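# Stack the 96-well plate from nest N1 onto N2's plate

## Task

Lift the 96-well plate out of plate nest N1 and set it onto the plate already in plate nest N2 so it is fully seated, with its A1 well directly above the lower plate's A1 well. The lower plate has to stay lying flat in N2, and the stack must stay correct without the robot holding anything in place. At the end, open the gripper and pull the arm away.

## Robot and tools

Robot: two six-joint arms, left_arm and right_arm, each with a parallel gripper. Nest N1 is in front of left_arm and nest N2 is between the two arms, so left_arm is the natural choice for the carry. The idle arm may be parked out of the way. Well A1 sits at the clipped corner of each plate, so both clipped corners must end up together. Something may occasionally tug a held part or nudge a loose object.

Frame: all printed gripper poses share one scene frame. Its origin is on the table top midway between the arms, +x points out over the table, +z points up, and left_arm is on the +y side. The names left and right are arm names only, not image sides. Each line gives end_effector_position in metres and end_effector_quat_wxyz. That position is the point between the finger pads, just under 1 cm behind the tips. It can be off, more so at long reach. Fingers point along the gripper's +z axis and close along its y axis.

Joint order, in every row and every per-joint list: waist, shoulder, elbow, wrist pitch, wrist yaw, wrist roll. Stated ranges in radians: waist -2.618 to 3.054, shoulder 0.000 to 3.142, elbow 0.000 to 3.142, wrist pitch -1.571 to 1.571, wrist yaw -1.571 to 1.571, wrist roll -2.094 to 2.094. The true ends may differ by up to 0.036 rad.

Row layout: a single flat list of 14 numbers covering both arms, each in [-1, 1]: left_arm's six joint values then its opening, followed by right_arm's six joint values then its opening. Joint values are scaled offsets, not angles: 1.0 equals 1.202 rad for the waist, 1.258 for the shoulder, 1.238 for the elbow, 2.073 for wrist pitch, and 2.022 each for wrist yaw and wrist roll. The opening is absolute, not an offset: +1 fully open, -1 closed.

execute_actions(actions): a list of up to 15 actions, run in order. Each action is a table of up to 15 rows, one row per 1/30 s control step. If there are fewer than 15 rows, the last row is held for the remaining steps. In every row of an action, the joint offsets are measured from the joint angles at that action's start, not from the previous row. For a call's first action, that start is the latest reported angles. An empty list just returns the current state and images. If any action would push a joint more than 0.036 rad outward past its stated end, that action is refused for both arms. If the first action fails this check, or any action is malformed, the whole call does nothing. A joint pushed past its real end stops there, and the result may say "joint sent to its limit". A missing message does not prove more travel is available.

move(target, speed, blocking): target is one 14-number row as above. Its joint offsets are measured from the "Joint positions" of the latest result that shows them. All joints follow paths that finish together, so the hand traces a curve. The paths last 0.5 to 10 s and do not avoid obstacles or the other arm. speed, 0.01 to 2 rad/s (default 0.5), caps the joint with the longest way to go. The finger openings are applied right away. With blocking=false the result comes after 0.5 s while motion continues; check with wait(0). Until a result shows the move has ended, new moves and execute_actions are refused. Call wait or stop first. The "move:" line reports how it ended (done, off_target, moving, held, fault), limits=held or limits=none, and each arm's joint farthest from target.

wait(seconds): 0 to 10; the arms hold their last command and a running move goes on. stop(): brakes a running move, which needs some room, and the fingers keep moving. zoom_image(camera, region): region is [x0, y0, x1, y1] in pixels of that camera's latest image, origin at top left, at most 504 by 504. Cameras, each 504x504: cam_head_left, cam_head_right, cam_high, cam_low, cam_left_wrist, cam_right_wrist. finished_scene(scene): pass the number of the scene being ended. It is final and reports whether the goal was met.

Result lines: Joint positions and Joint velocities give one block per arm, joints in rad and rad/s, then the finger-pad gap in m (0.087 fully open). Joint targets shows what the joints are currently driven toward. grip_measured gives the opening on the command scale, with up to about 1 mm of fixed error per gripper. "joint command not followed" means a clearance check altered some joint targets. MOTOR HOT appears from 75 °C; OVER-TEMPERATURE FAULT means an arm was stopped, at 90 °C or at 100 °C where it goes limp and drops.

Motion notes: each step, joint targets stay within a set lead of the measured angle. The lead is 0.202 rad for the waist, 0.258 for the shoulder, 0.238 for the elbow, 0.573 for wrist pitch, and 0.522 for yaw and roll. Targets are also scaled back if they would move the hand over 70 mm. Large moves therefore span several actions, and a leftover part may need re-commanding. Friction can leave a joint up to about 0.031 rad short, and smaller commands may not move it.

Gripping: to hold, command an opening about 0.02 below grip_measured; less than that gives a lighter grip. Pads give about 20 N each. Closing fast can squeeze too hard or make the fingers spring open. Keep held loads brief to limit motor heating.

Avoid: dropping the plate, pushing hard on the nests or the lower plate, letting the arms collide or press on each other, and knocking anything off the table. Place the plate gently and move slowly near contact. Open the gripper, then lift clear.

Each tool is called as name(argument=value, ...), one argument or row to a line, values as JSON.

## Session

execute_actions(
  actions=[],
)

Scene clock: 0.00 s.
left_arm: end_effector_position=(+0.1284, +0.1533, +0.1490) grip_measured=+1.000 end_effector_quat_wxyz=(-0.084, -0.402, +0.907, -0.096) | right_arm: end_effector_position=(+0.2384, -0.7881, +0.2002) grip_measured=+1.000 end_effector_quat_wxyz=(+0.582, +0.807, +0.079, +0.059)
Joint names: [waist, shoulder, elbow, wrist pitch, wrist yaw, wrist roll]
Joint positions: left_arm=[-0.51   1.275  1.103 -1.369  0.254 -1.256  0.087] | right_arm=[-1.037  1.814  1.209  0.275  0.225  1.651  0.087]
Joint velocities: left_arm=[-0.002 -0.022 -0.002 -0.037 -0.022  0.007  0.   ] | right_arm=[ 0.002 -0.012  0.012 -0.007  0.007  0.066  0.   ]
Joint targets: left_arm=[-0.510 1.275 1.103 -1.369 0.254 -1.256] | right_arm=[-1.037 1.814 1.209 0.275 0.225 1.651]

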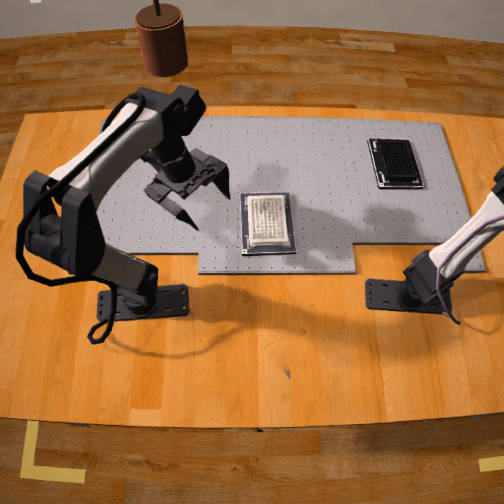

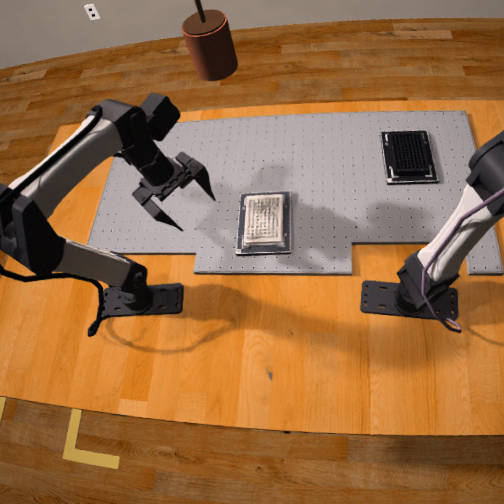

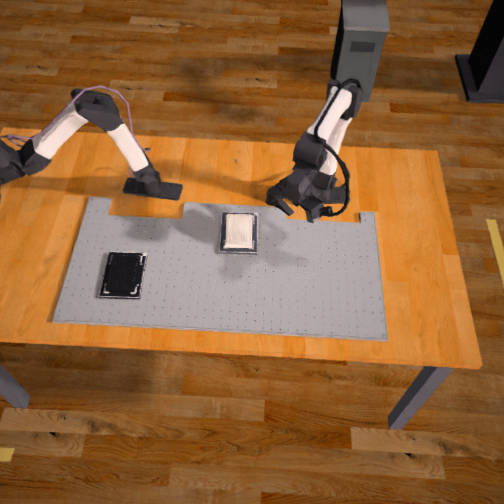

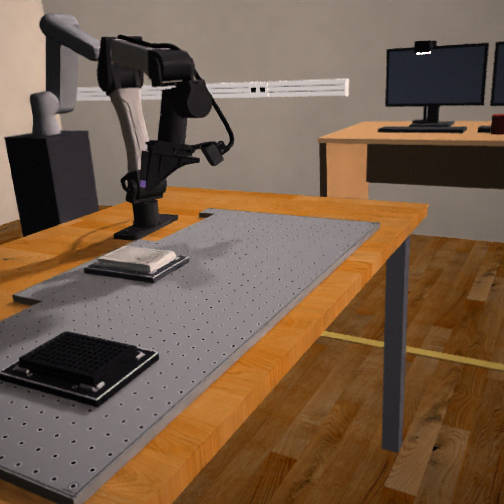

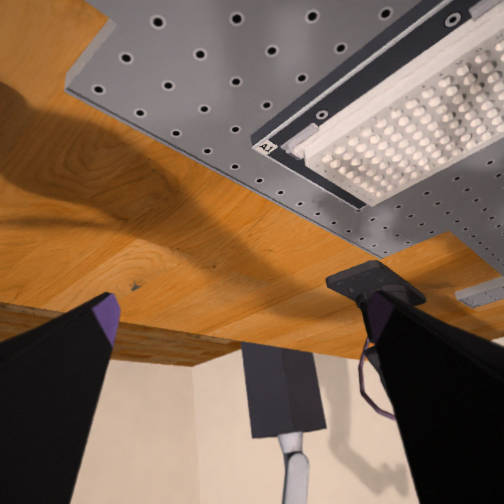

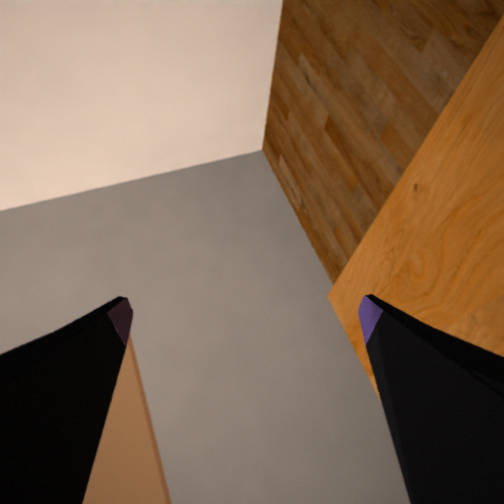

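zoom_image(
  camera="cam_left_wrist",
  region=[240,20,504,220],
)

zoom_image(
  camera="cam_head_right",
  region=[365,120,455,195],
)

zoom_image(
  camera="cam_high",
  region=[50,195,290,335],
)

Region (240, 20, 504, 220) of cam_left_wrist's 504x504 image, scaled by 1.909, with more detail than that image has; it fills the top 382 rows of this view, and the rest is white.

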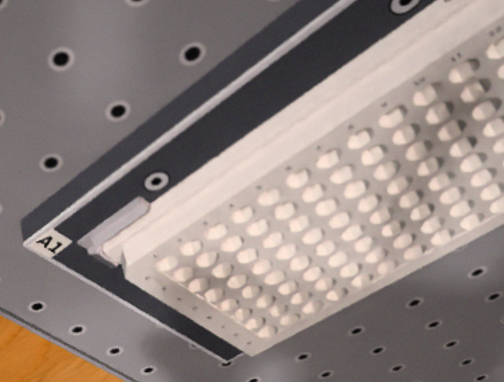

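Region (365, 120, 455, 195) of cam_head_right's 504x504 image, scaled by 5.600, with more detail than that image has.

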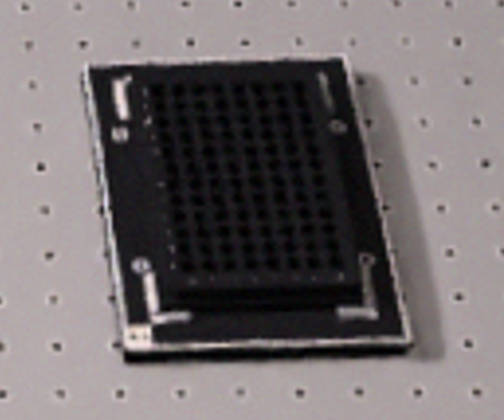

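Region (50, 195, 290, 335) of cam_high's 504x504 image, scaled by 2.100, with more detail than that image has; it fills the top 294 rows of this view, and the rest is white.

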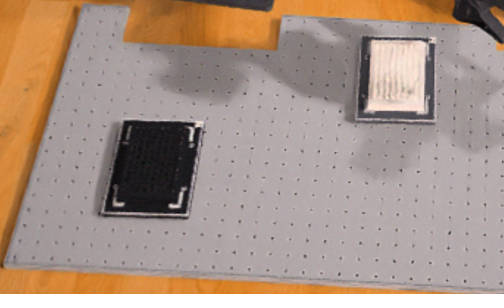

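move(
  target=[0.8,0,0,0,0,0,1,0.928,0.139,0.345,-0.721,-0.117,-0.839,1],
  speed=1.0,
)

Scene clock: 11.00 s.
left_arm: end_effector_position=(+0.1937, +0.3306, +0.1490) grip_measured=+1.000 end_effector_quat_wxyz=(+0.031, +0.773, -0.621, +0.124) | right_arm: end_effector_position=(+0.3360, -0.2882, +0.0797) grip_measured=+1.000 end_effector_quat_wxyz=(+0.011, -0.009, +1.000, -0.000)
Joint names: [waist, shoulder, elbow, wrist pitch, wrist yaw, wrist roll]
Joint positions: left_arm=[ 0.443  1.275  1.103 -1.369  0.254 -1.256  0.087] | right_arm=[ 0.078  1.965  1.617 -1.2    0.    -0.036  0.087]
Joint velocities: left_arm=[-0.012 -0.002  0.007 -0.037 -0.11   0.022  0.   ] | right_arm=[-0.007 -0.007 -0.002  0.022 -0.095  0.037  0.   ]
Joint targets: left_arm=[0.452 1.275 1.103 -1.369 0.254 -1.256] | right_arm=[0.078 1.989 1.636 -1.220 -0.011 -0.046]
move: off_target (right_arm); limits=none; left_arm: farthest joint: the waist, 0.009 radians from its target (0.961 radians at the start); right_arm: farthest joint: the shoulder, 0.024 radians from its target (0.174 radians at the start)

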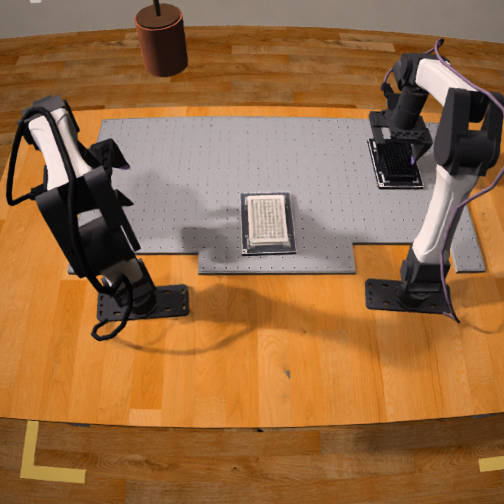

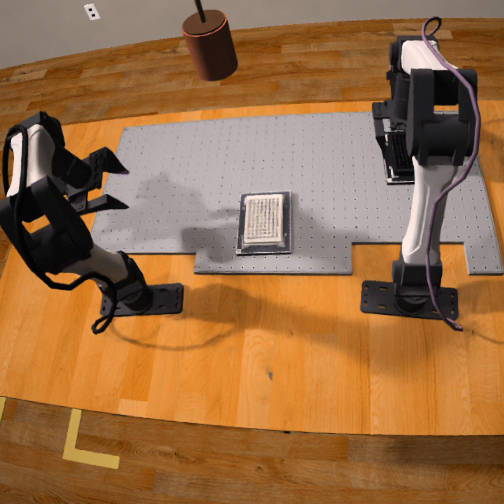

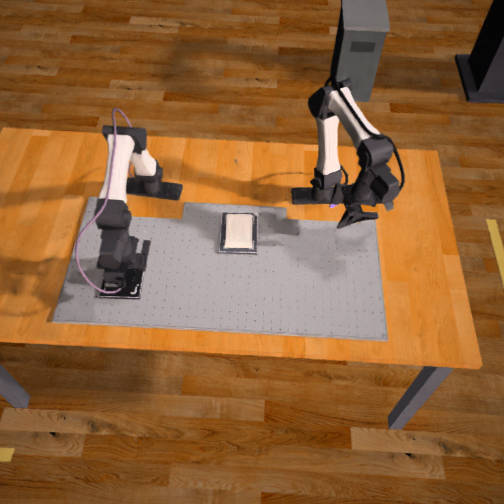

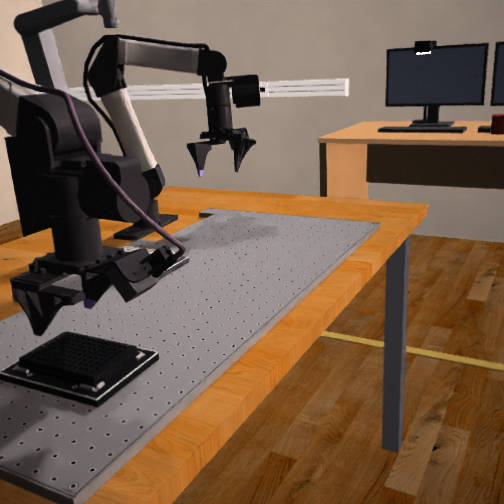

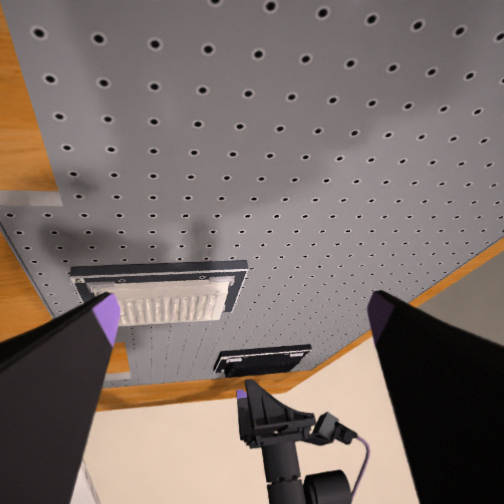

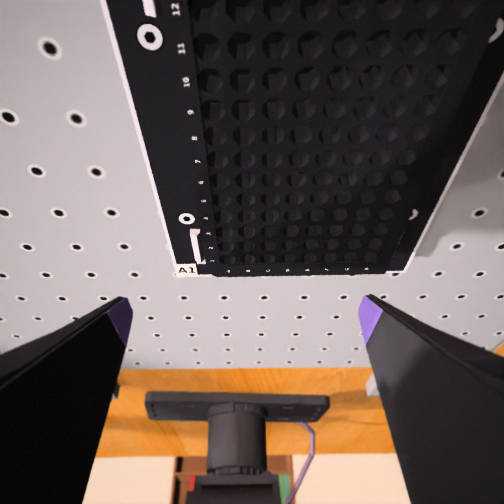

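move(
  target=[0,0,0,0,0,0,1,-0.047,0.177,0.188,-0.0265,0,-0.0356,1],
  speed=0.3,
)

Scene clock: 24.27 s.
left_arm: end_effector_position=(+0.1937, +0.3306, +0.1490) grip_measured=+1.000 end_effector_quat_wxyz=(+0.031, +0.773, -0.621, +0.124) | right_arm: end_effector_position=(+0.3760, -0.3089, +0.0574) grip_measured=+1.000 end_effector_quat_wxyz=(-0.002, -0.016, +1.000, +0.000)
Joint names: [waist, shoulder, elbow, wrist pitch, wrist yaw, wrist roll]
Joint positions: left_arm=[ 0.443  1.275  1.103 -1.369  0.254 -1.256  0.087] | right_arm=[ 0.031  2.168  1.829 -1.235  0.    -0.098  0.087]
Joint velocities: left_arm=[-0.022  0.002  0.017 -0.007 -0.007  0.051  0.   ] | right_arm=[-0.007 -0.002 -0.002 -0.022  0.022 -0.007  0.   ]
Joint targets: left_arm=[0.443 1.275 1.103 -1.369 0.254 -1.256] | right_arm=[0.021 2.188 1.850 -1.255 0.000 -0.108]
move: off_target (right_arm); limits=none; left_arm: farthest joint: the waist, 0.000 radians from its target (0.000 radians at the start); right_arm: farthest joint: the elbow, 0.021 radians from its target (0.233 radians at the start)

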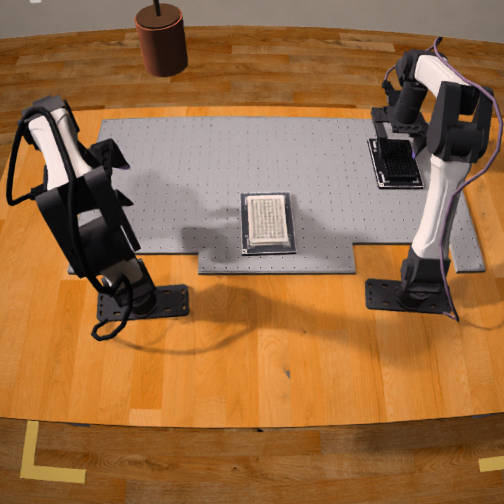

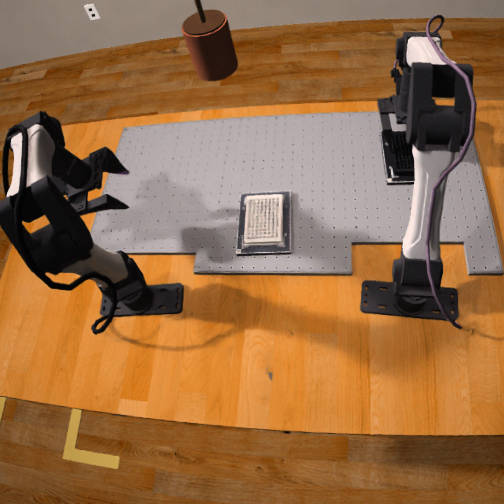

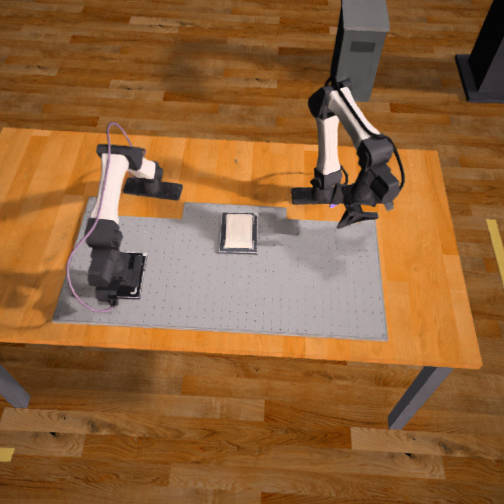

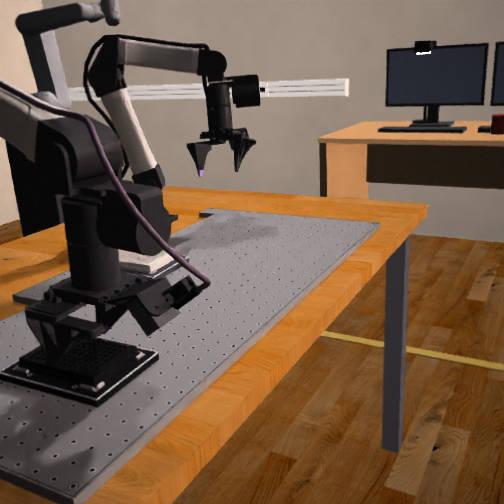

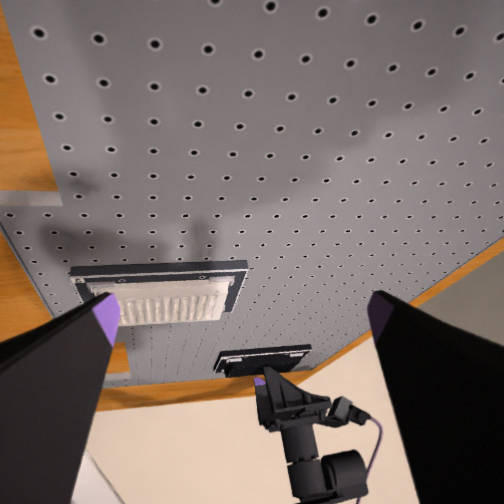

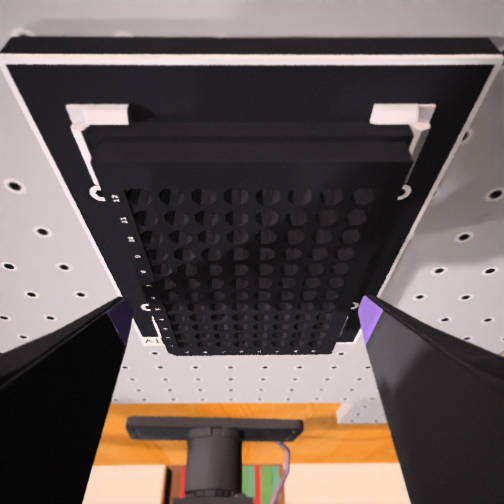

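zoom_image(
  camera="cam_low",
  region=[0,300,170,410],
)

zoom_image(
  camera="cam_head_left",
  region=[355,110,445,195],
)

zoom_image(
  camera="cam_right_wrist",
  region=[100,230,400,380],
)

Region (0, 300, 170, 410) of cam_low's 504x504 image, scaled by 2.965, with more detail than that image has; it fills the top 326 rows of this view, and the rest is white.

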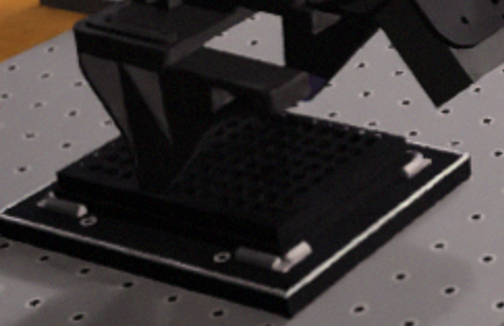

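Region (355, 110, 445, 195) of cam_head_left's 504x504 image, scaled by 5.600, with more detail than that image has.

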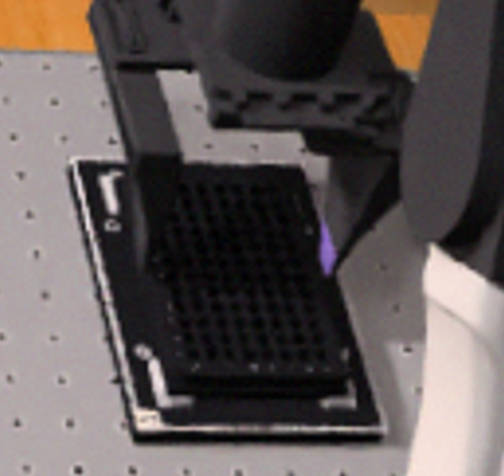

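Region (100, 230, 400, 380) of cam_right_wrist's 504x504 image, scaled by 1.680, with more detail than that image has.

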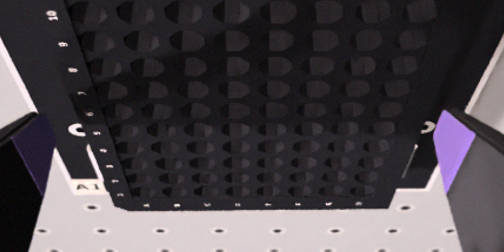

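execute_actions(
  actions=[
    [[0,0,0,0,0,0,1,-0.01,0.01,0,0.008,0,0,1],[0,0,0,0,0,0,1,-0.014,0.012,0,0.011,0,0,1],[0,0,0,0,0,0,1,-0.014,0.012,0,0.014,0,0,1],[0,0,0,0,0,0,1,-0.012,0.012,0,0.017,0,0,1],[0,0,0,0,0,0,1,-0.012,0.012,0,0.02,0,0,1],[0,0,0,0,0,0,1,-0.012,0.012,0,0.022,0,0,1]],
  ],
)

Scene clock: 34.00 s.
left_arm: end_effector_position=(+0.1937, +0.3306, +0.1490) grip_measured=+1.000 end_effector_quat_wxyz=(+0.031, +0.773, -0.621, +0.124) | right_arm: end_effector_position=(+0.3823, -0.3093, +0.0565) grip_measured=+1.000 end_effector_quat_wxyz=(+0.011, -0.017, +1.000, -0.001)
Joint names: [waist, shoulder, elbow, wrist pitch, wrist yaw, wrist roll]
Joint positions: left_arm=[ 0.443  1.275  1.103 -1.369  0.254 -1.256  0.087] | right_arm=[ 0.031  2.168  1.829 -1.209  0.    -0.098  0.087]
Joint velocities: left_arm=[-0.007  0.012 -0.002  0.022 -0.095  0.066  0.   ] | right_arm=[-0.012 -0.012 -0.017  0.095 -0.037 -0.051  0.   ]
Joint targets: left_arm=[0.443 1.275 1.103 -1.369 0.254 -1.256] | right_arm=[0.017 2.183 1.829 -1.189 0.000 -0.098]

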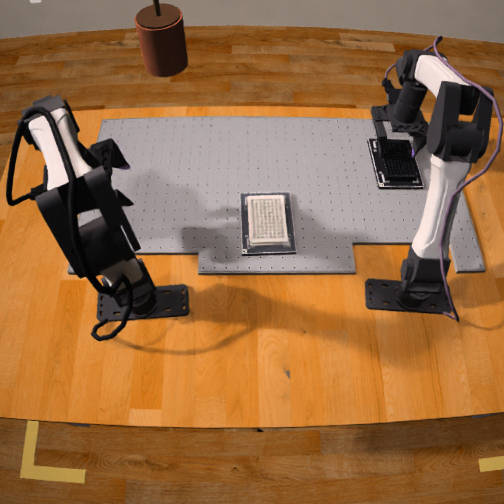

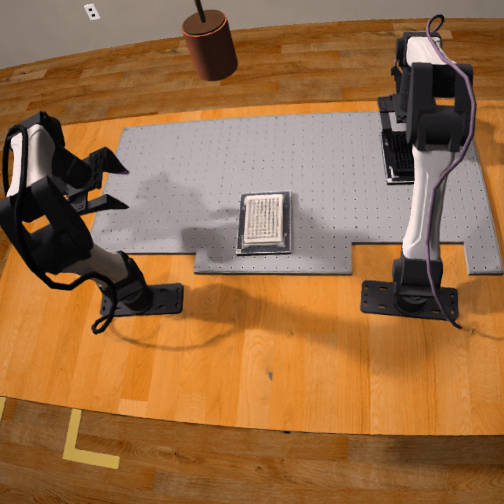

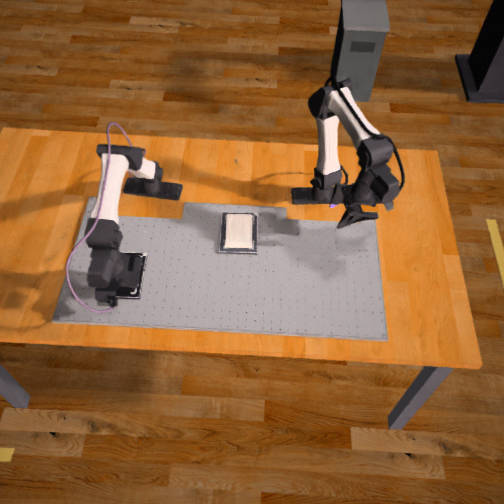

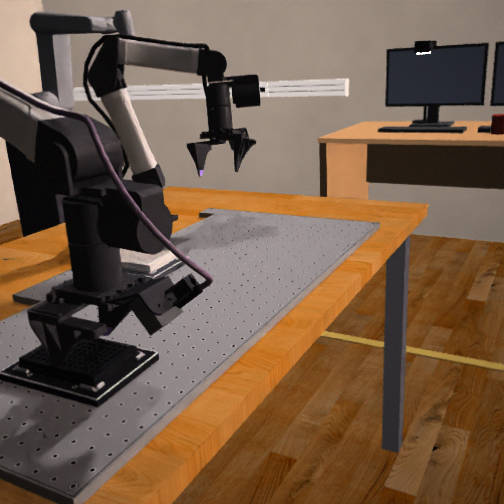

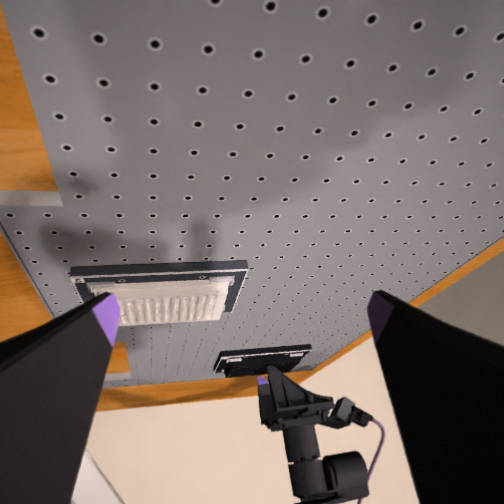

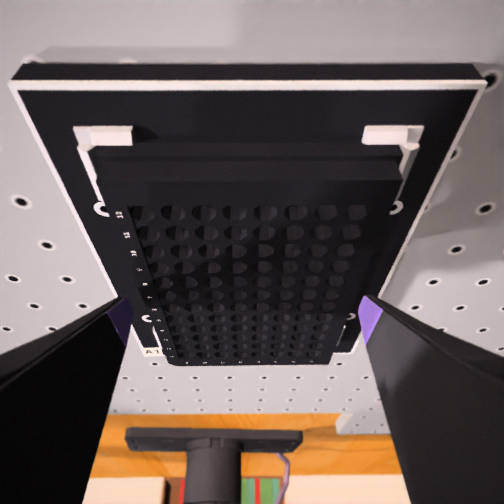

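execute_actions(
  actions=[
    [[0,0,0,0,0,0,1,0,0.016,0,0,0,0,1],[0,0,0,0,0,0,1,0,0.02,0,0,0,0,1],[0,0,0,0,0,0,1,0,0.023,0,0,0,0,1],[0,0,0,0,0,0,1,0,0.025,0,0,0,0,1],[0,0,0,0,0,0,1,0,0.027,0,0,0,0,1],[0,0,0,0,0,0,1,0,0.029,0,0,0,0,1],[0,0,0,0,0,0,1,0,0.031,0,0,0,0,1],[0,0,0,0,0,0,1,0,0.033,0,0,0,0,1],[0,0,0,0,0,0,1,0,0.035,0,0,0,0,1],[0,0,0,0,0,0,1,0,0.037,0,0,0,0,1]],
  ],
)

zoom_image(
  camera="cam_low",
  region=[0,320,130,410],
)

Scene clock: 38.57 s.
left_arm: end_effector_position=(+0.1937, +0.3306, +0.1490) grip_measured=+1.000 end_effector_quat_wxyz=(+0.031, +0.773, -0.621, +0.124) | right_arm: end_effector_position=(+0.3810, -0.3092, +0.0464) grip_measured=+1.000 end_effector_quat_wxyz=(-0.002, -0.017, +1.000, +0.000)
Joint names: [waist, shoulder, elbow, wrist pitch, wrist yaw, wrist roll]
Joint positions: left_arm=[ 0.443  1.275  1.103 -1.369  0.254 -1.256  0.087] | right_arm=[ 0.031  2.196  1.829 -1.208  0.    -0.098  0.087]
Joint velocities: left_arm=[ 0.007  0.007  0.002  0.022 -0.007  0.037  0.   ] | right_arm=[-0.022 -0.012  0.002  0.022 -0.037 -0.037  0.   ]
Joint targets: left_arm=[0.443 1.275 1.103 -1.369 0.254 -1.256] | right_arm=[0.031 2.215 1.829 -1.210 0.000 -0.098]

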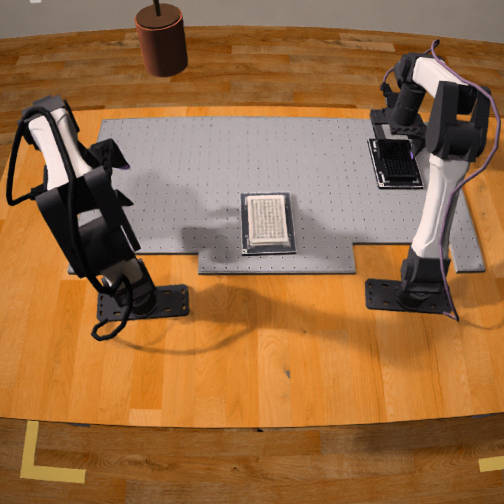

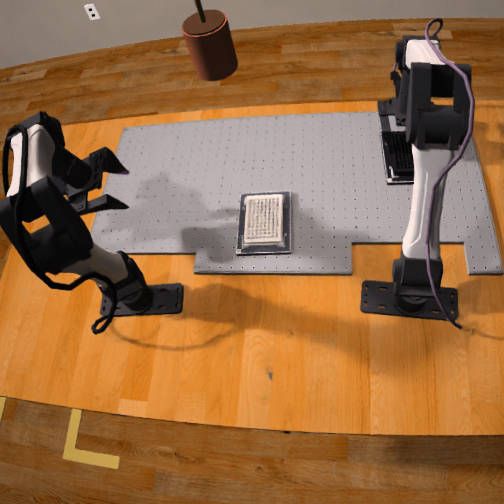

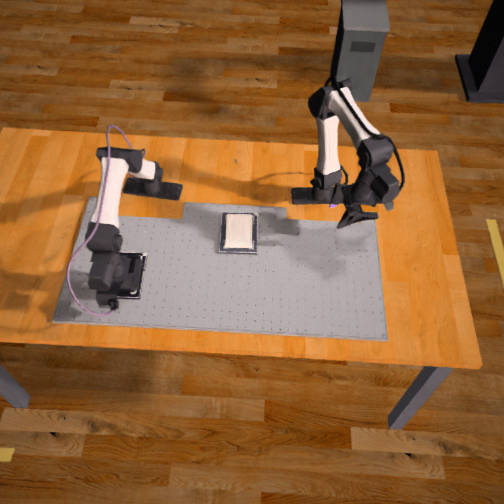

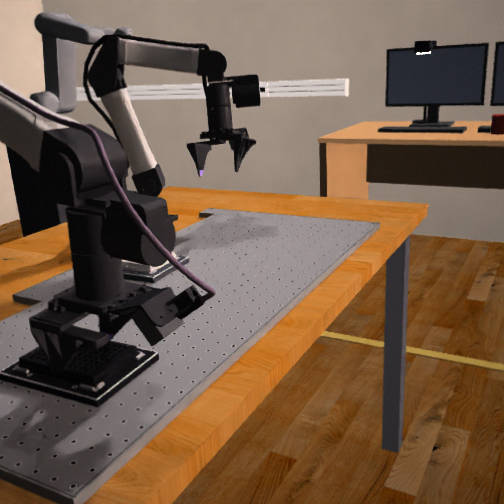

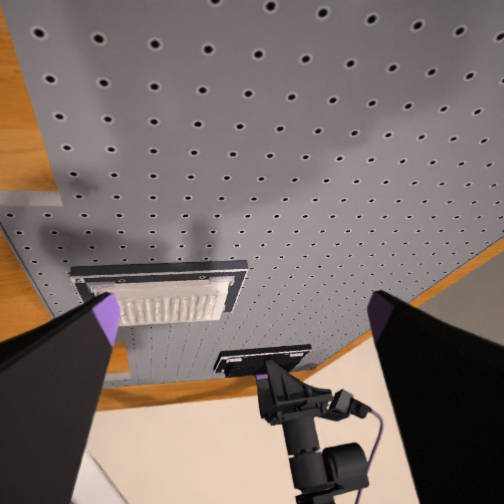

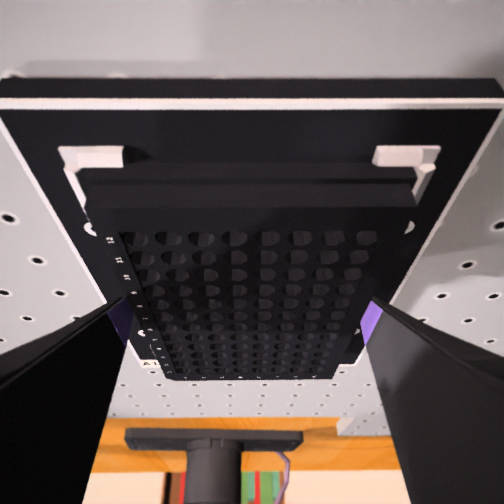

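Region (0, 320, 130, 410) of cam_low's 504x504 image, scaled by 3.877, with more detail than that image has; it fills the top 349 rows of this view, and the rest is white.

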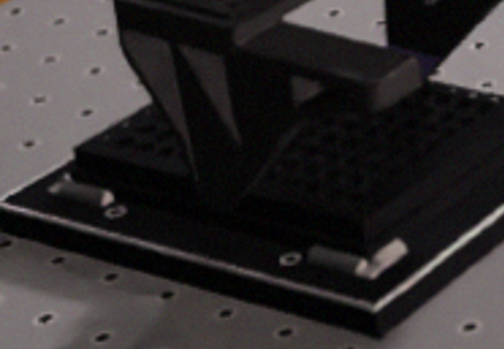

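execute_actions(
  actions=[
    [[0,0,0,0,0,0,1,0,0.02,0,0,0,0,1],[0,0,0,0,0,0,1,0,0.024,0,0,0,0,1],[0,0,0,0,0,0,1,0,0.026,0,0,0,0,1],[0,0,0,0,0,0,1,0,0.026,0,0,0,0,1],[0,0,0,0,0,0,1,0,0.022,0,0,0,0,1]],
    [[0,0,0,0,0,0,1,0,0,0,0,0,0,0.96],[0,0,0,0,0,0,1,0,0,0,0,0,0,0.95],[0,0,0,0,0,0,1,0,0,0,0,0,0,0.94],[0,0,0,0,0,0,1,0,0,0,0,0,0,0.93],[0,0,0,0,0,0,1,0,0,0,0,0,0,0.92],[0,0,0,0,0,0,1,0,0,0,0,0,0,0.91],[0,0,0,0,0,0,1,0,0,0,0,0,0,0.9],[0,0,0,0,0,0,1,0,0,0,0,0,0,0.89],[0,0,0,0,0,0,1,0,0,0,0,0,0,0.88],[0,0,0,0,0,0,1,0,0,0,0,0,0,0.87],[0,0,0,0,0,0,1,0,0,0,0,0,0,0.86],[0,0,0,0,0,0,1,0,0,0,0,0,0,0.85]],
  ],
)

Scene clock: 46.83 s.
left_arm: end_effector_position=(+0.1937, +0.3306, +0.1490) grip_measured=+1.000 end_effector_quat_wxyz=(+0.031, +0.773, -0.621, +0.124) | right_arm: end_effector_position=(+0.3809, -0.3102, +0.0465) grip_measured=+0.871 end_effector_quat_wxyz=(-0.002, -0.017, +1.000, -0.003)
Joint names: [waist, shoulder, elbow, wrist pitch, wrist yaw, wrist roll]
Joint positions: left_arm=[ 0.443  1.275  1.103 -1.369  0.254 -1.256  0.087] | right_arm=[ 0.031  2.196  1.829 -1.208  0.005 -0.098  0.082]
Joint velocities: left_arm=[-0.002 -0.012  0.007 -0.095  0.081  0.022  0.   ] | right_arm=[ 0.007 -0.012 -0.002  0.095  0.066  0.022  0.   ]
Joint targets: left_arm=[0.443 1.275 1.103 -1.369 0.254 -1.256] | right_arm=[0.031 2.196 1.829 -1.208 -0.000 -0.098]

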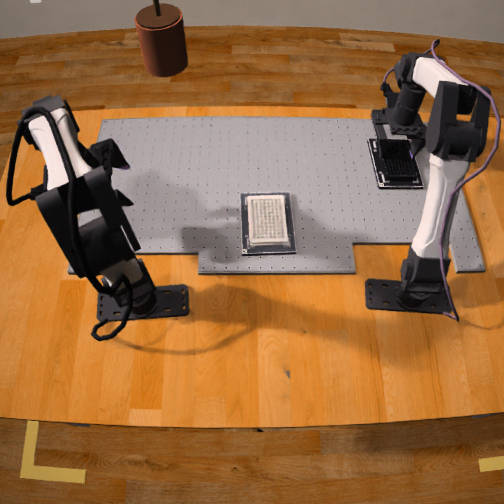

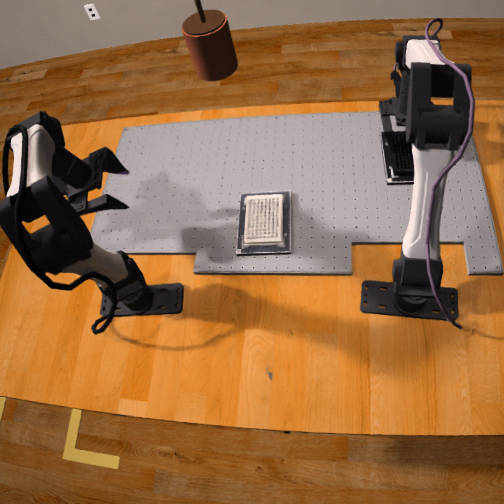

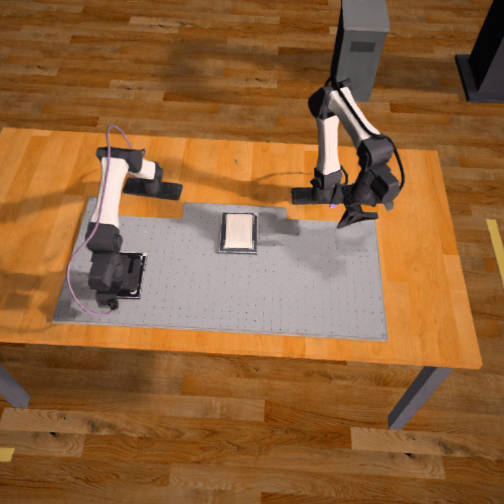

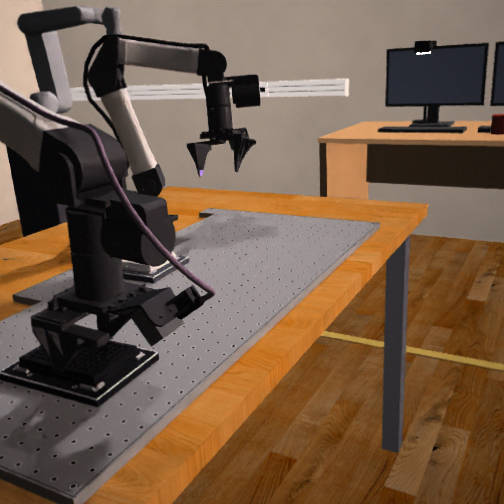

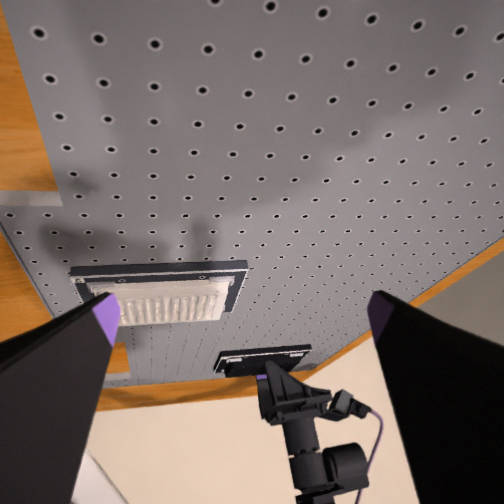

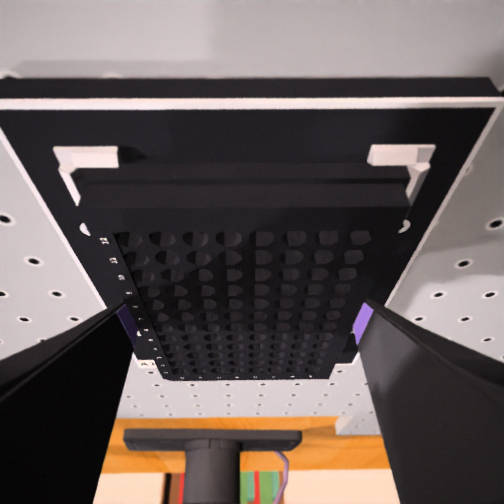

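move(
  target=[0,0,0,0,0,0,1,0,-0.06,0,0,0,0,0.845],
  speed=0.12,
)

Scene clock: 53.47 s.
left_arm: end_effector_position=(+0.1937, +0.3306, +0.1490) grip_measured=+1.000 end_effector_quat_wxyz=(+0.031, +0.773, -0.621, +0.124) | right_arm: end_effector_position=(+0.3842, -0.3105, +0.0677) grip_measured=+0.871 end_effector_quat_wxyz=(+0.027, -0.017, +0.999, -0.005)
Joint names: [waist, shoulder, elbow, wrist pitch, wrist yaw, wrist roll]
Joint positions: left_arm=[ 0.443  1.275  1.103 -1.369  0.254 -1.256  0.087] | right_arm=[ 0.031  2.137  1.829 -1.208  0.006 -0.098  0.082]
Joint velocities: left_arm=[ 0.002 -0.002 -0.007  0.022 -0.022  0.066  0.   ] | right_arm=[-0.007 -0.012 -0.007 -0.066 -0.095 -0.037  0.001]
Joint targets: left_arm=[0.443 1.275 1.103 -1.369 0.254 -1.256] | right_arm=[0.031 2.120 1.829 -1.208 0.005 -0.098]
move: done; limits=none; left_arm: farthest joint: the waist, 0.000 radians from its target (0.000 radians at the start); right_arm: farthest joint: the shoulder, 0.017 radians from its target (0.075 radians at the start)

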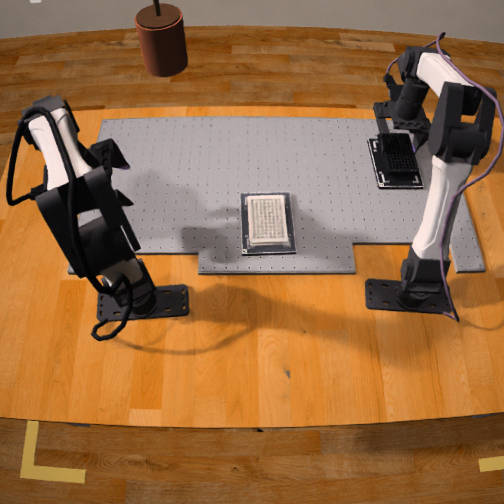

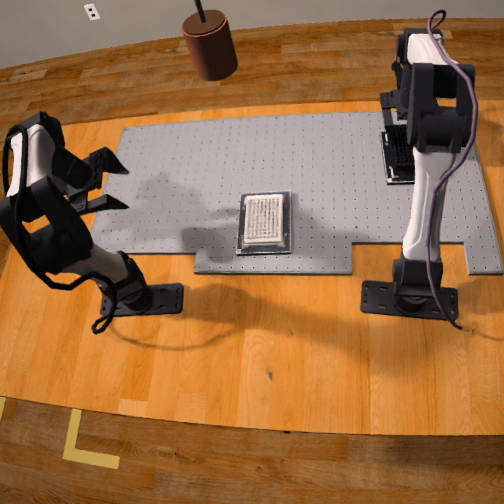

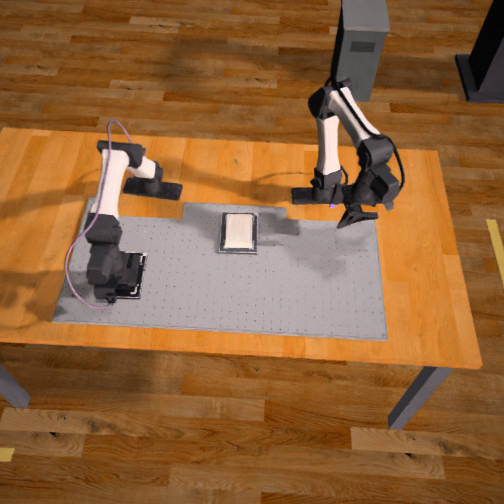

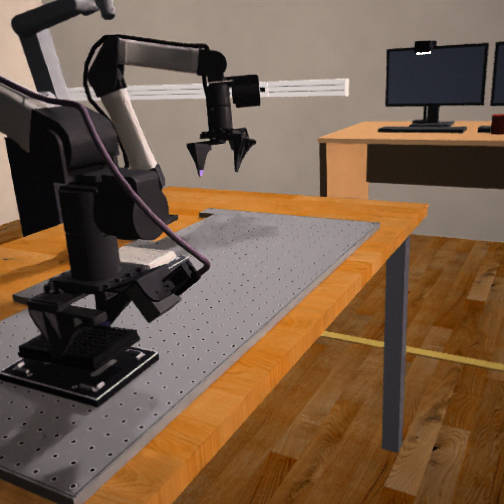

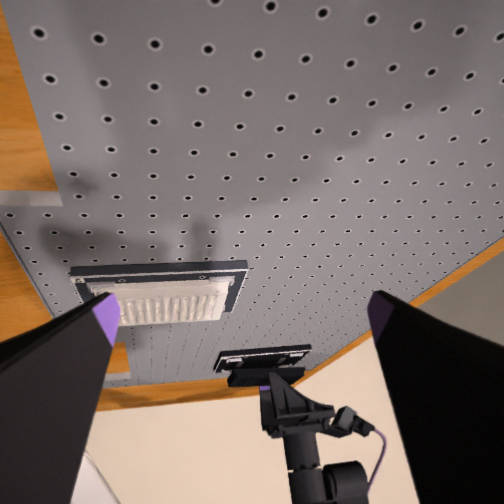

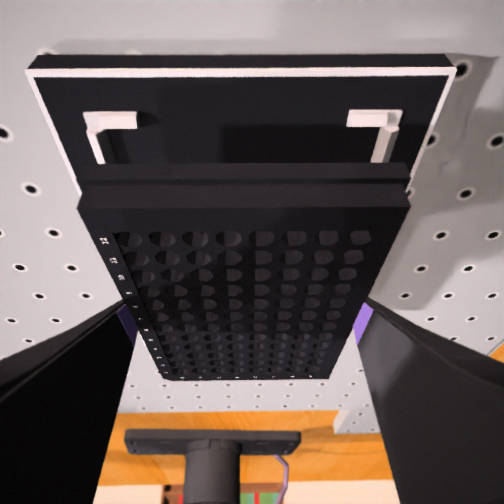

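move(
  target=[0,0,0,0,0,0,1,0.829,-0.0527,-0.04,-0.047,0,0.492,0.845],
  speed=0.6,
)

zoom_image(
  camera="cam_low",
  region=[70,200,210,295],
)

Scene clock: 58.17 s.
left_arm: end_effector_position=(+0.1937, +0.3306, +0.1490) grip_measured=+1.000 end_effector_quat_wxyz=(+0.031, +0.773, -0.621, +0.124) | right_arm: end_effector_position=(+0.1982, +0.0403, +0.0800) grip_measured=+0.871 end_effector_quat_wxyz=(+0.001, -0.024, +1.000, -0.004)
Joint names: [waist, shoulder, elbow, wrist pitch, wrist yaw, wrist roll]
Joint positions: left_arm=[ 0.443  1.275  1.103 -1.369  0.254 -1.256  0.087] | right_arm=[ 1.031  2.091  1.8   -1.284  0.007  0.886  0.082]
Joint velocities: left_arm=[ 0.002 -0.012 -0.002 -0.022 -0.095 -0.007  0.   ] | right_arm=[-0.022 -0.012  0.017 -0.037 -0.007 -0.022  0.001]
Joint targets: left_arm=[0.443 1.275 1.103 -1.369 0.254 -1.256] | right_arm=[1.028 2.071 1.779 -1.305 0.006 0.896]
move: off_target (right_arm); limits=none; left_arm: farthest joint: the waist, 0.000 radians from its target (0.000 radians at the start); right_arm: farthest joint: the wrist pitch, 0.022 radians from its target (0.098 radians at the start)

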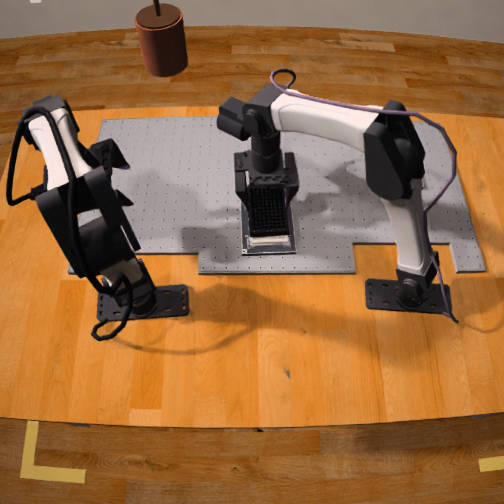

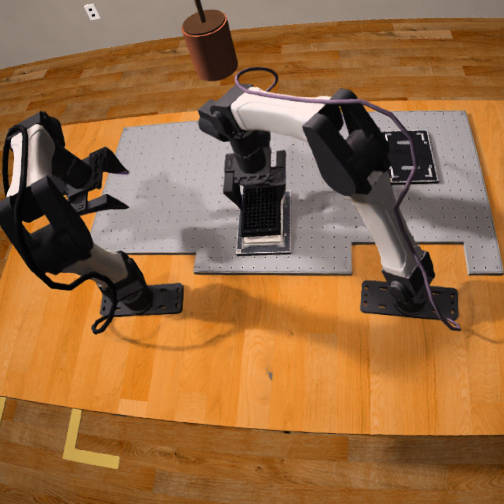

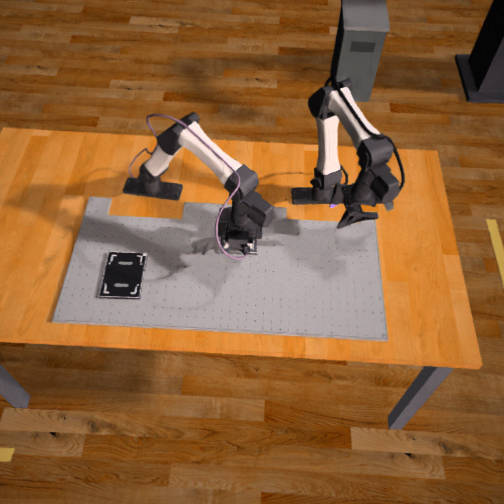

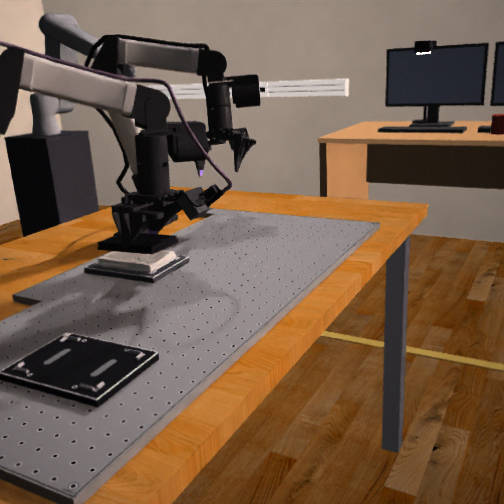

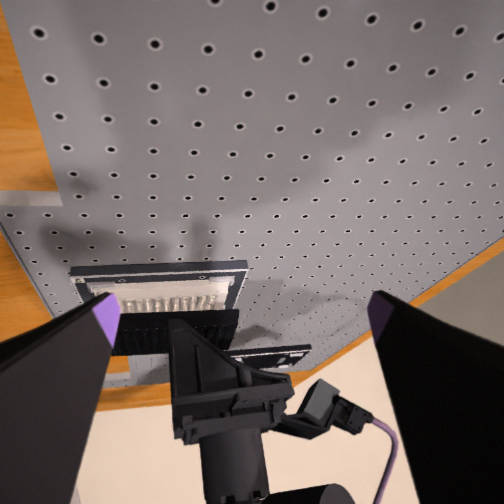

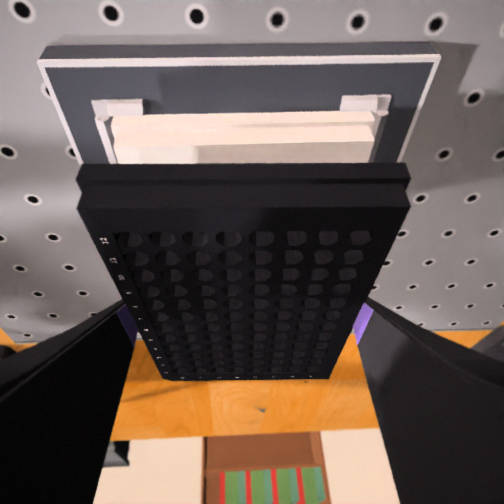

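Region (70, 200, 210, 295) of cam_low's 504x504 image, scaled by 3.600, with more detail than that image has; it fills the top 342 rows of this view, and the rest is white.

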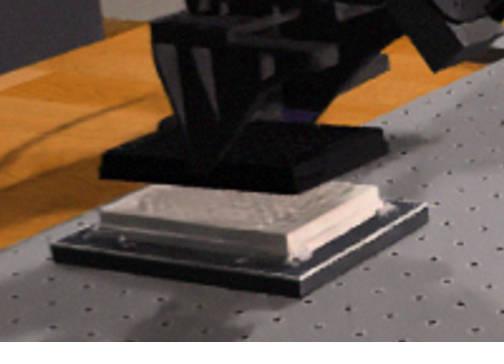

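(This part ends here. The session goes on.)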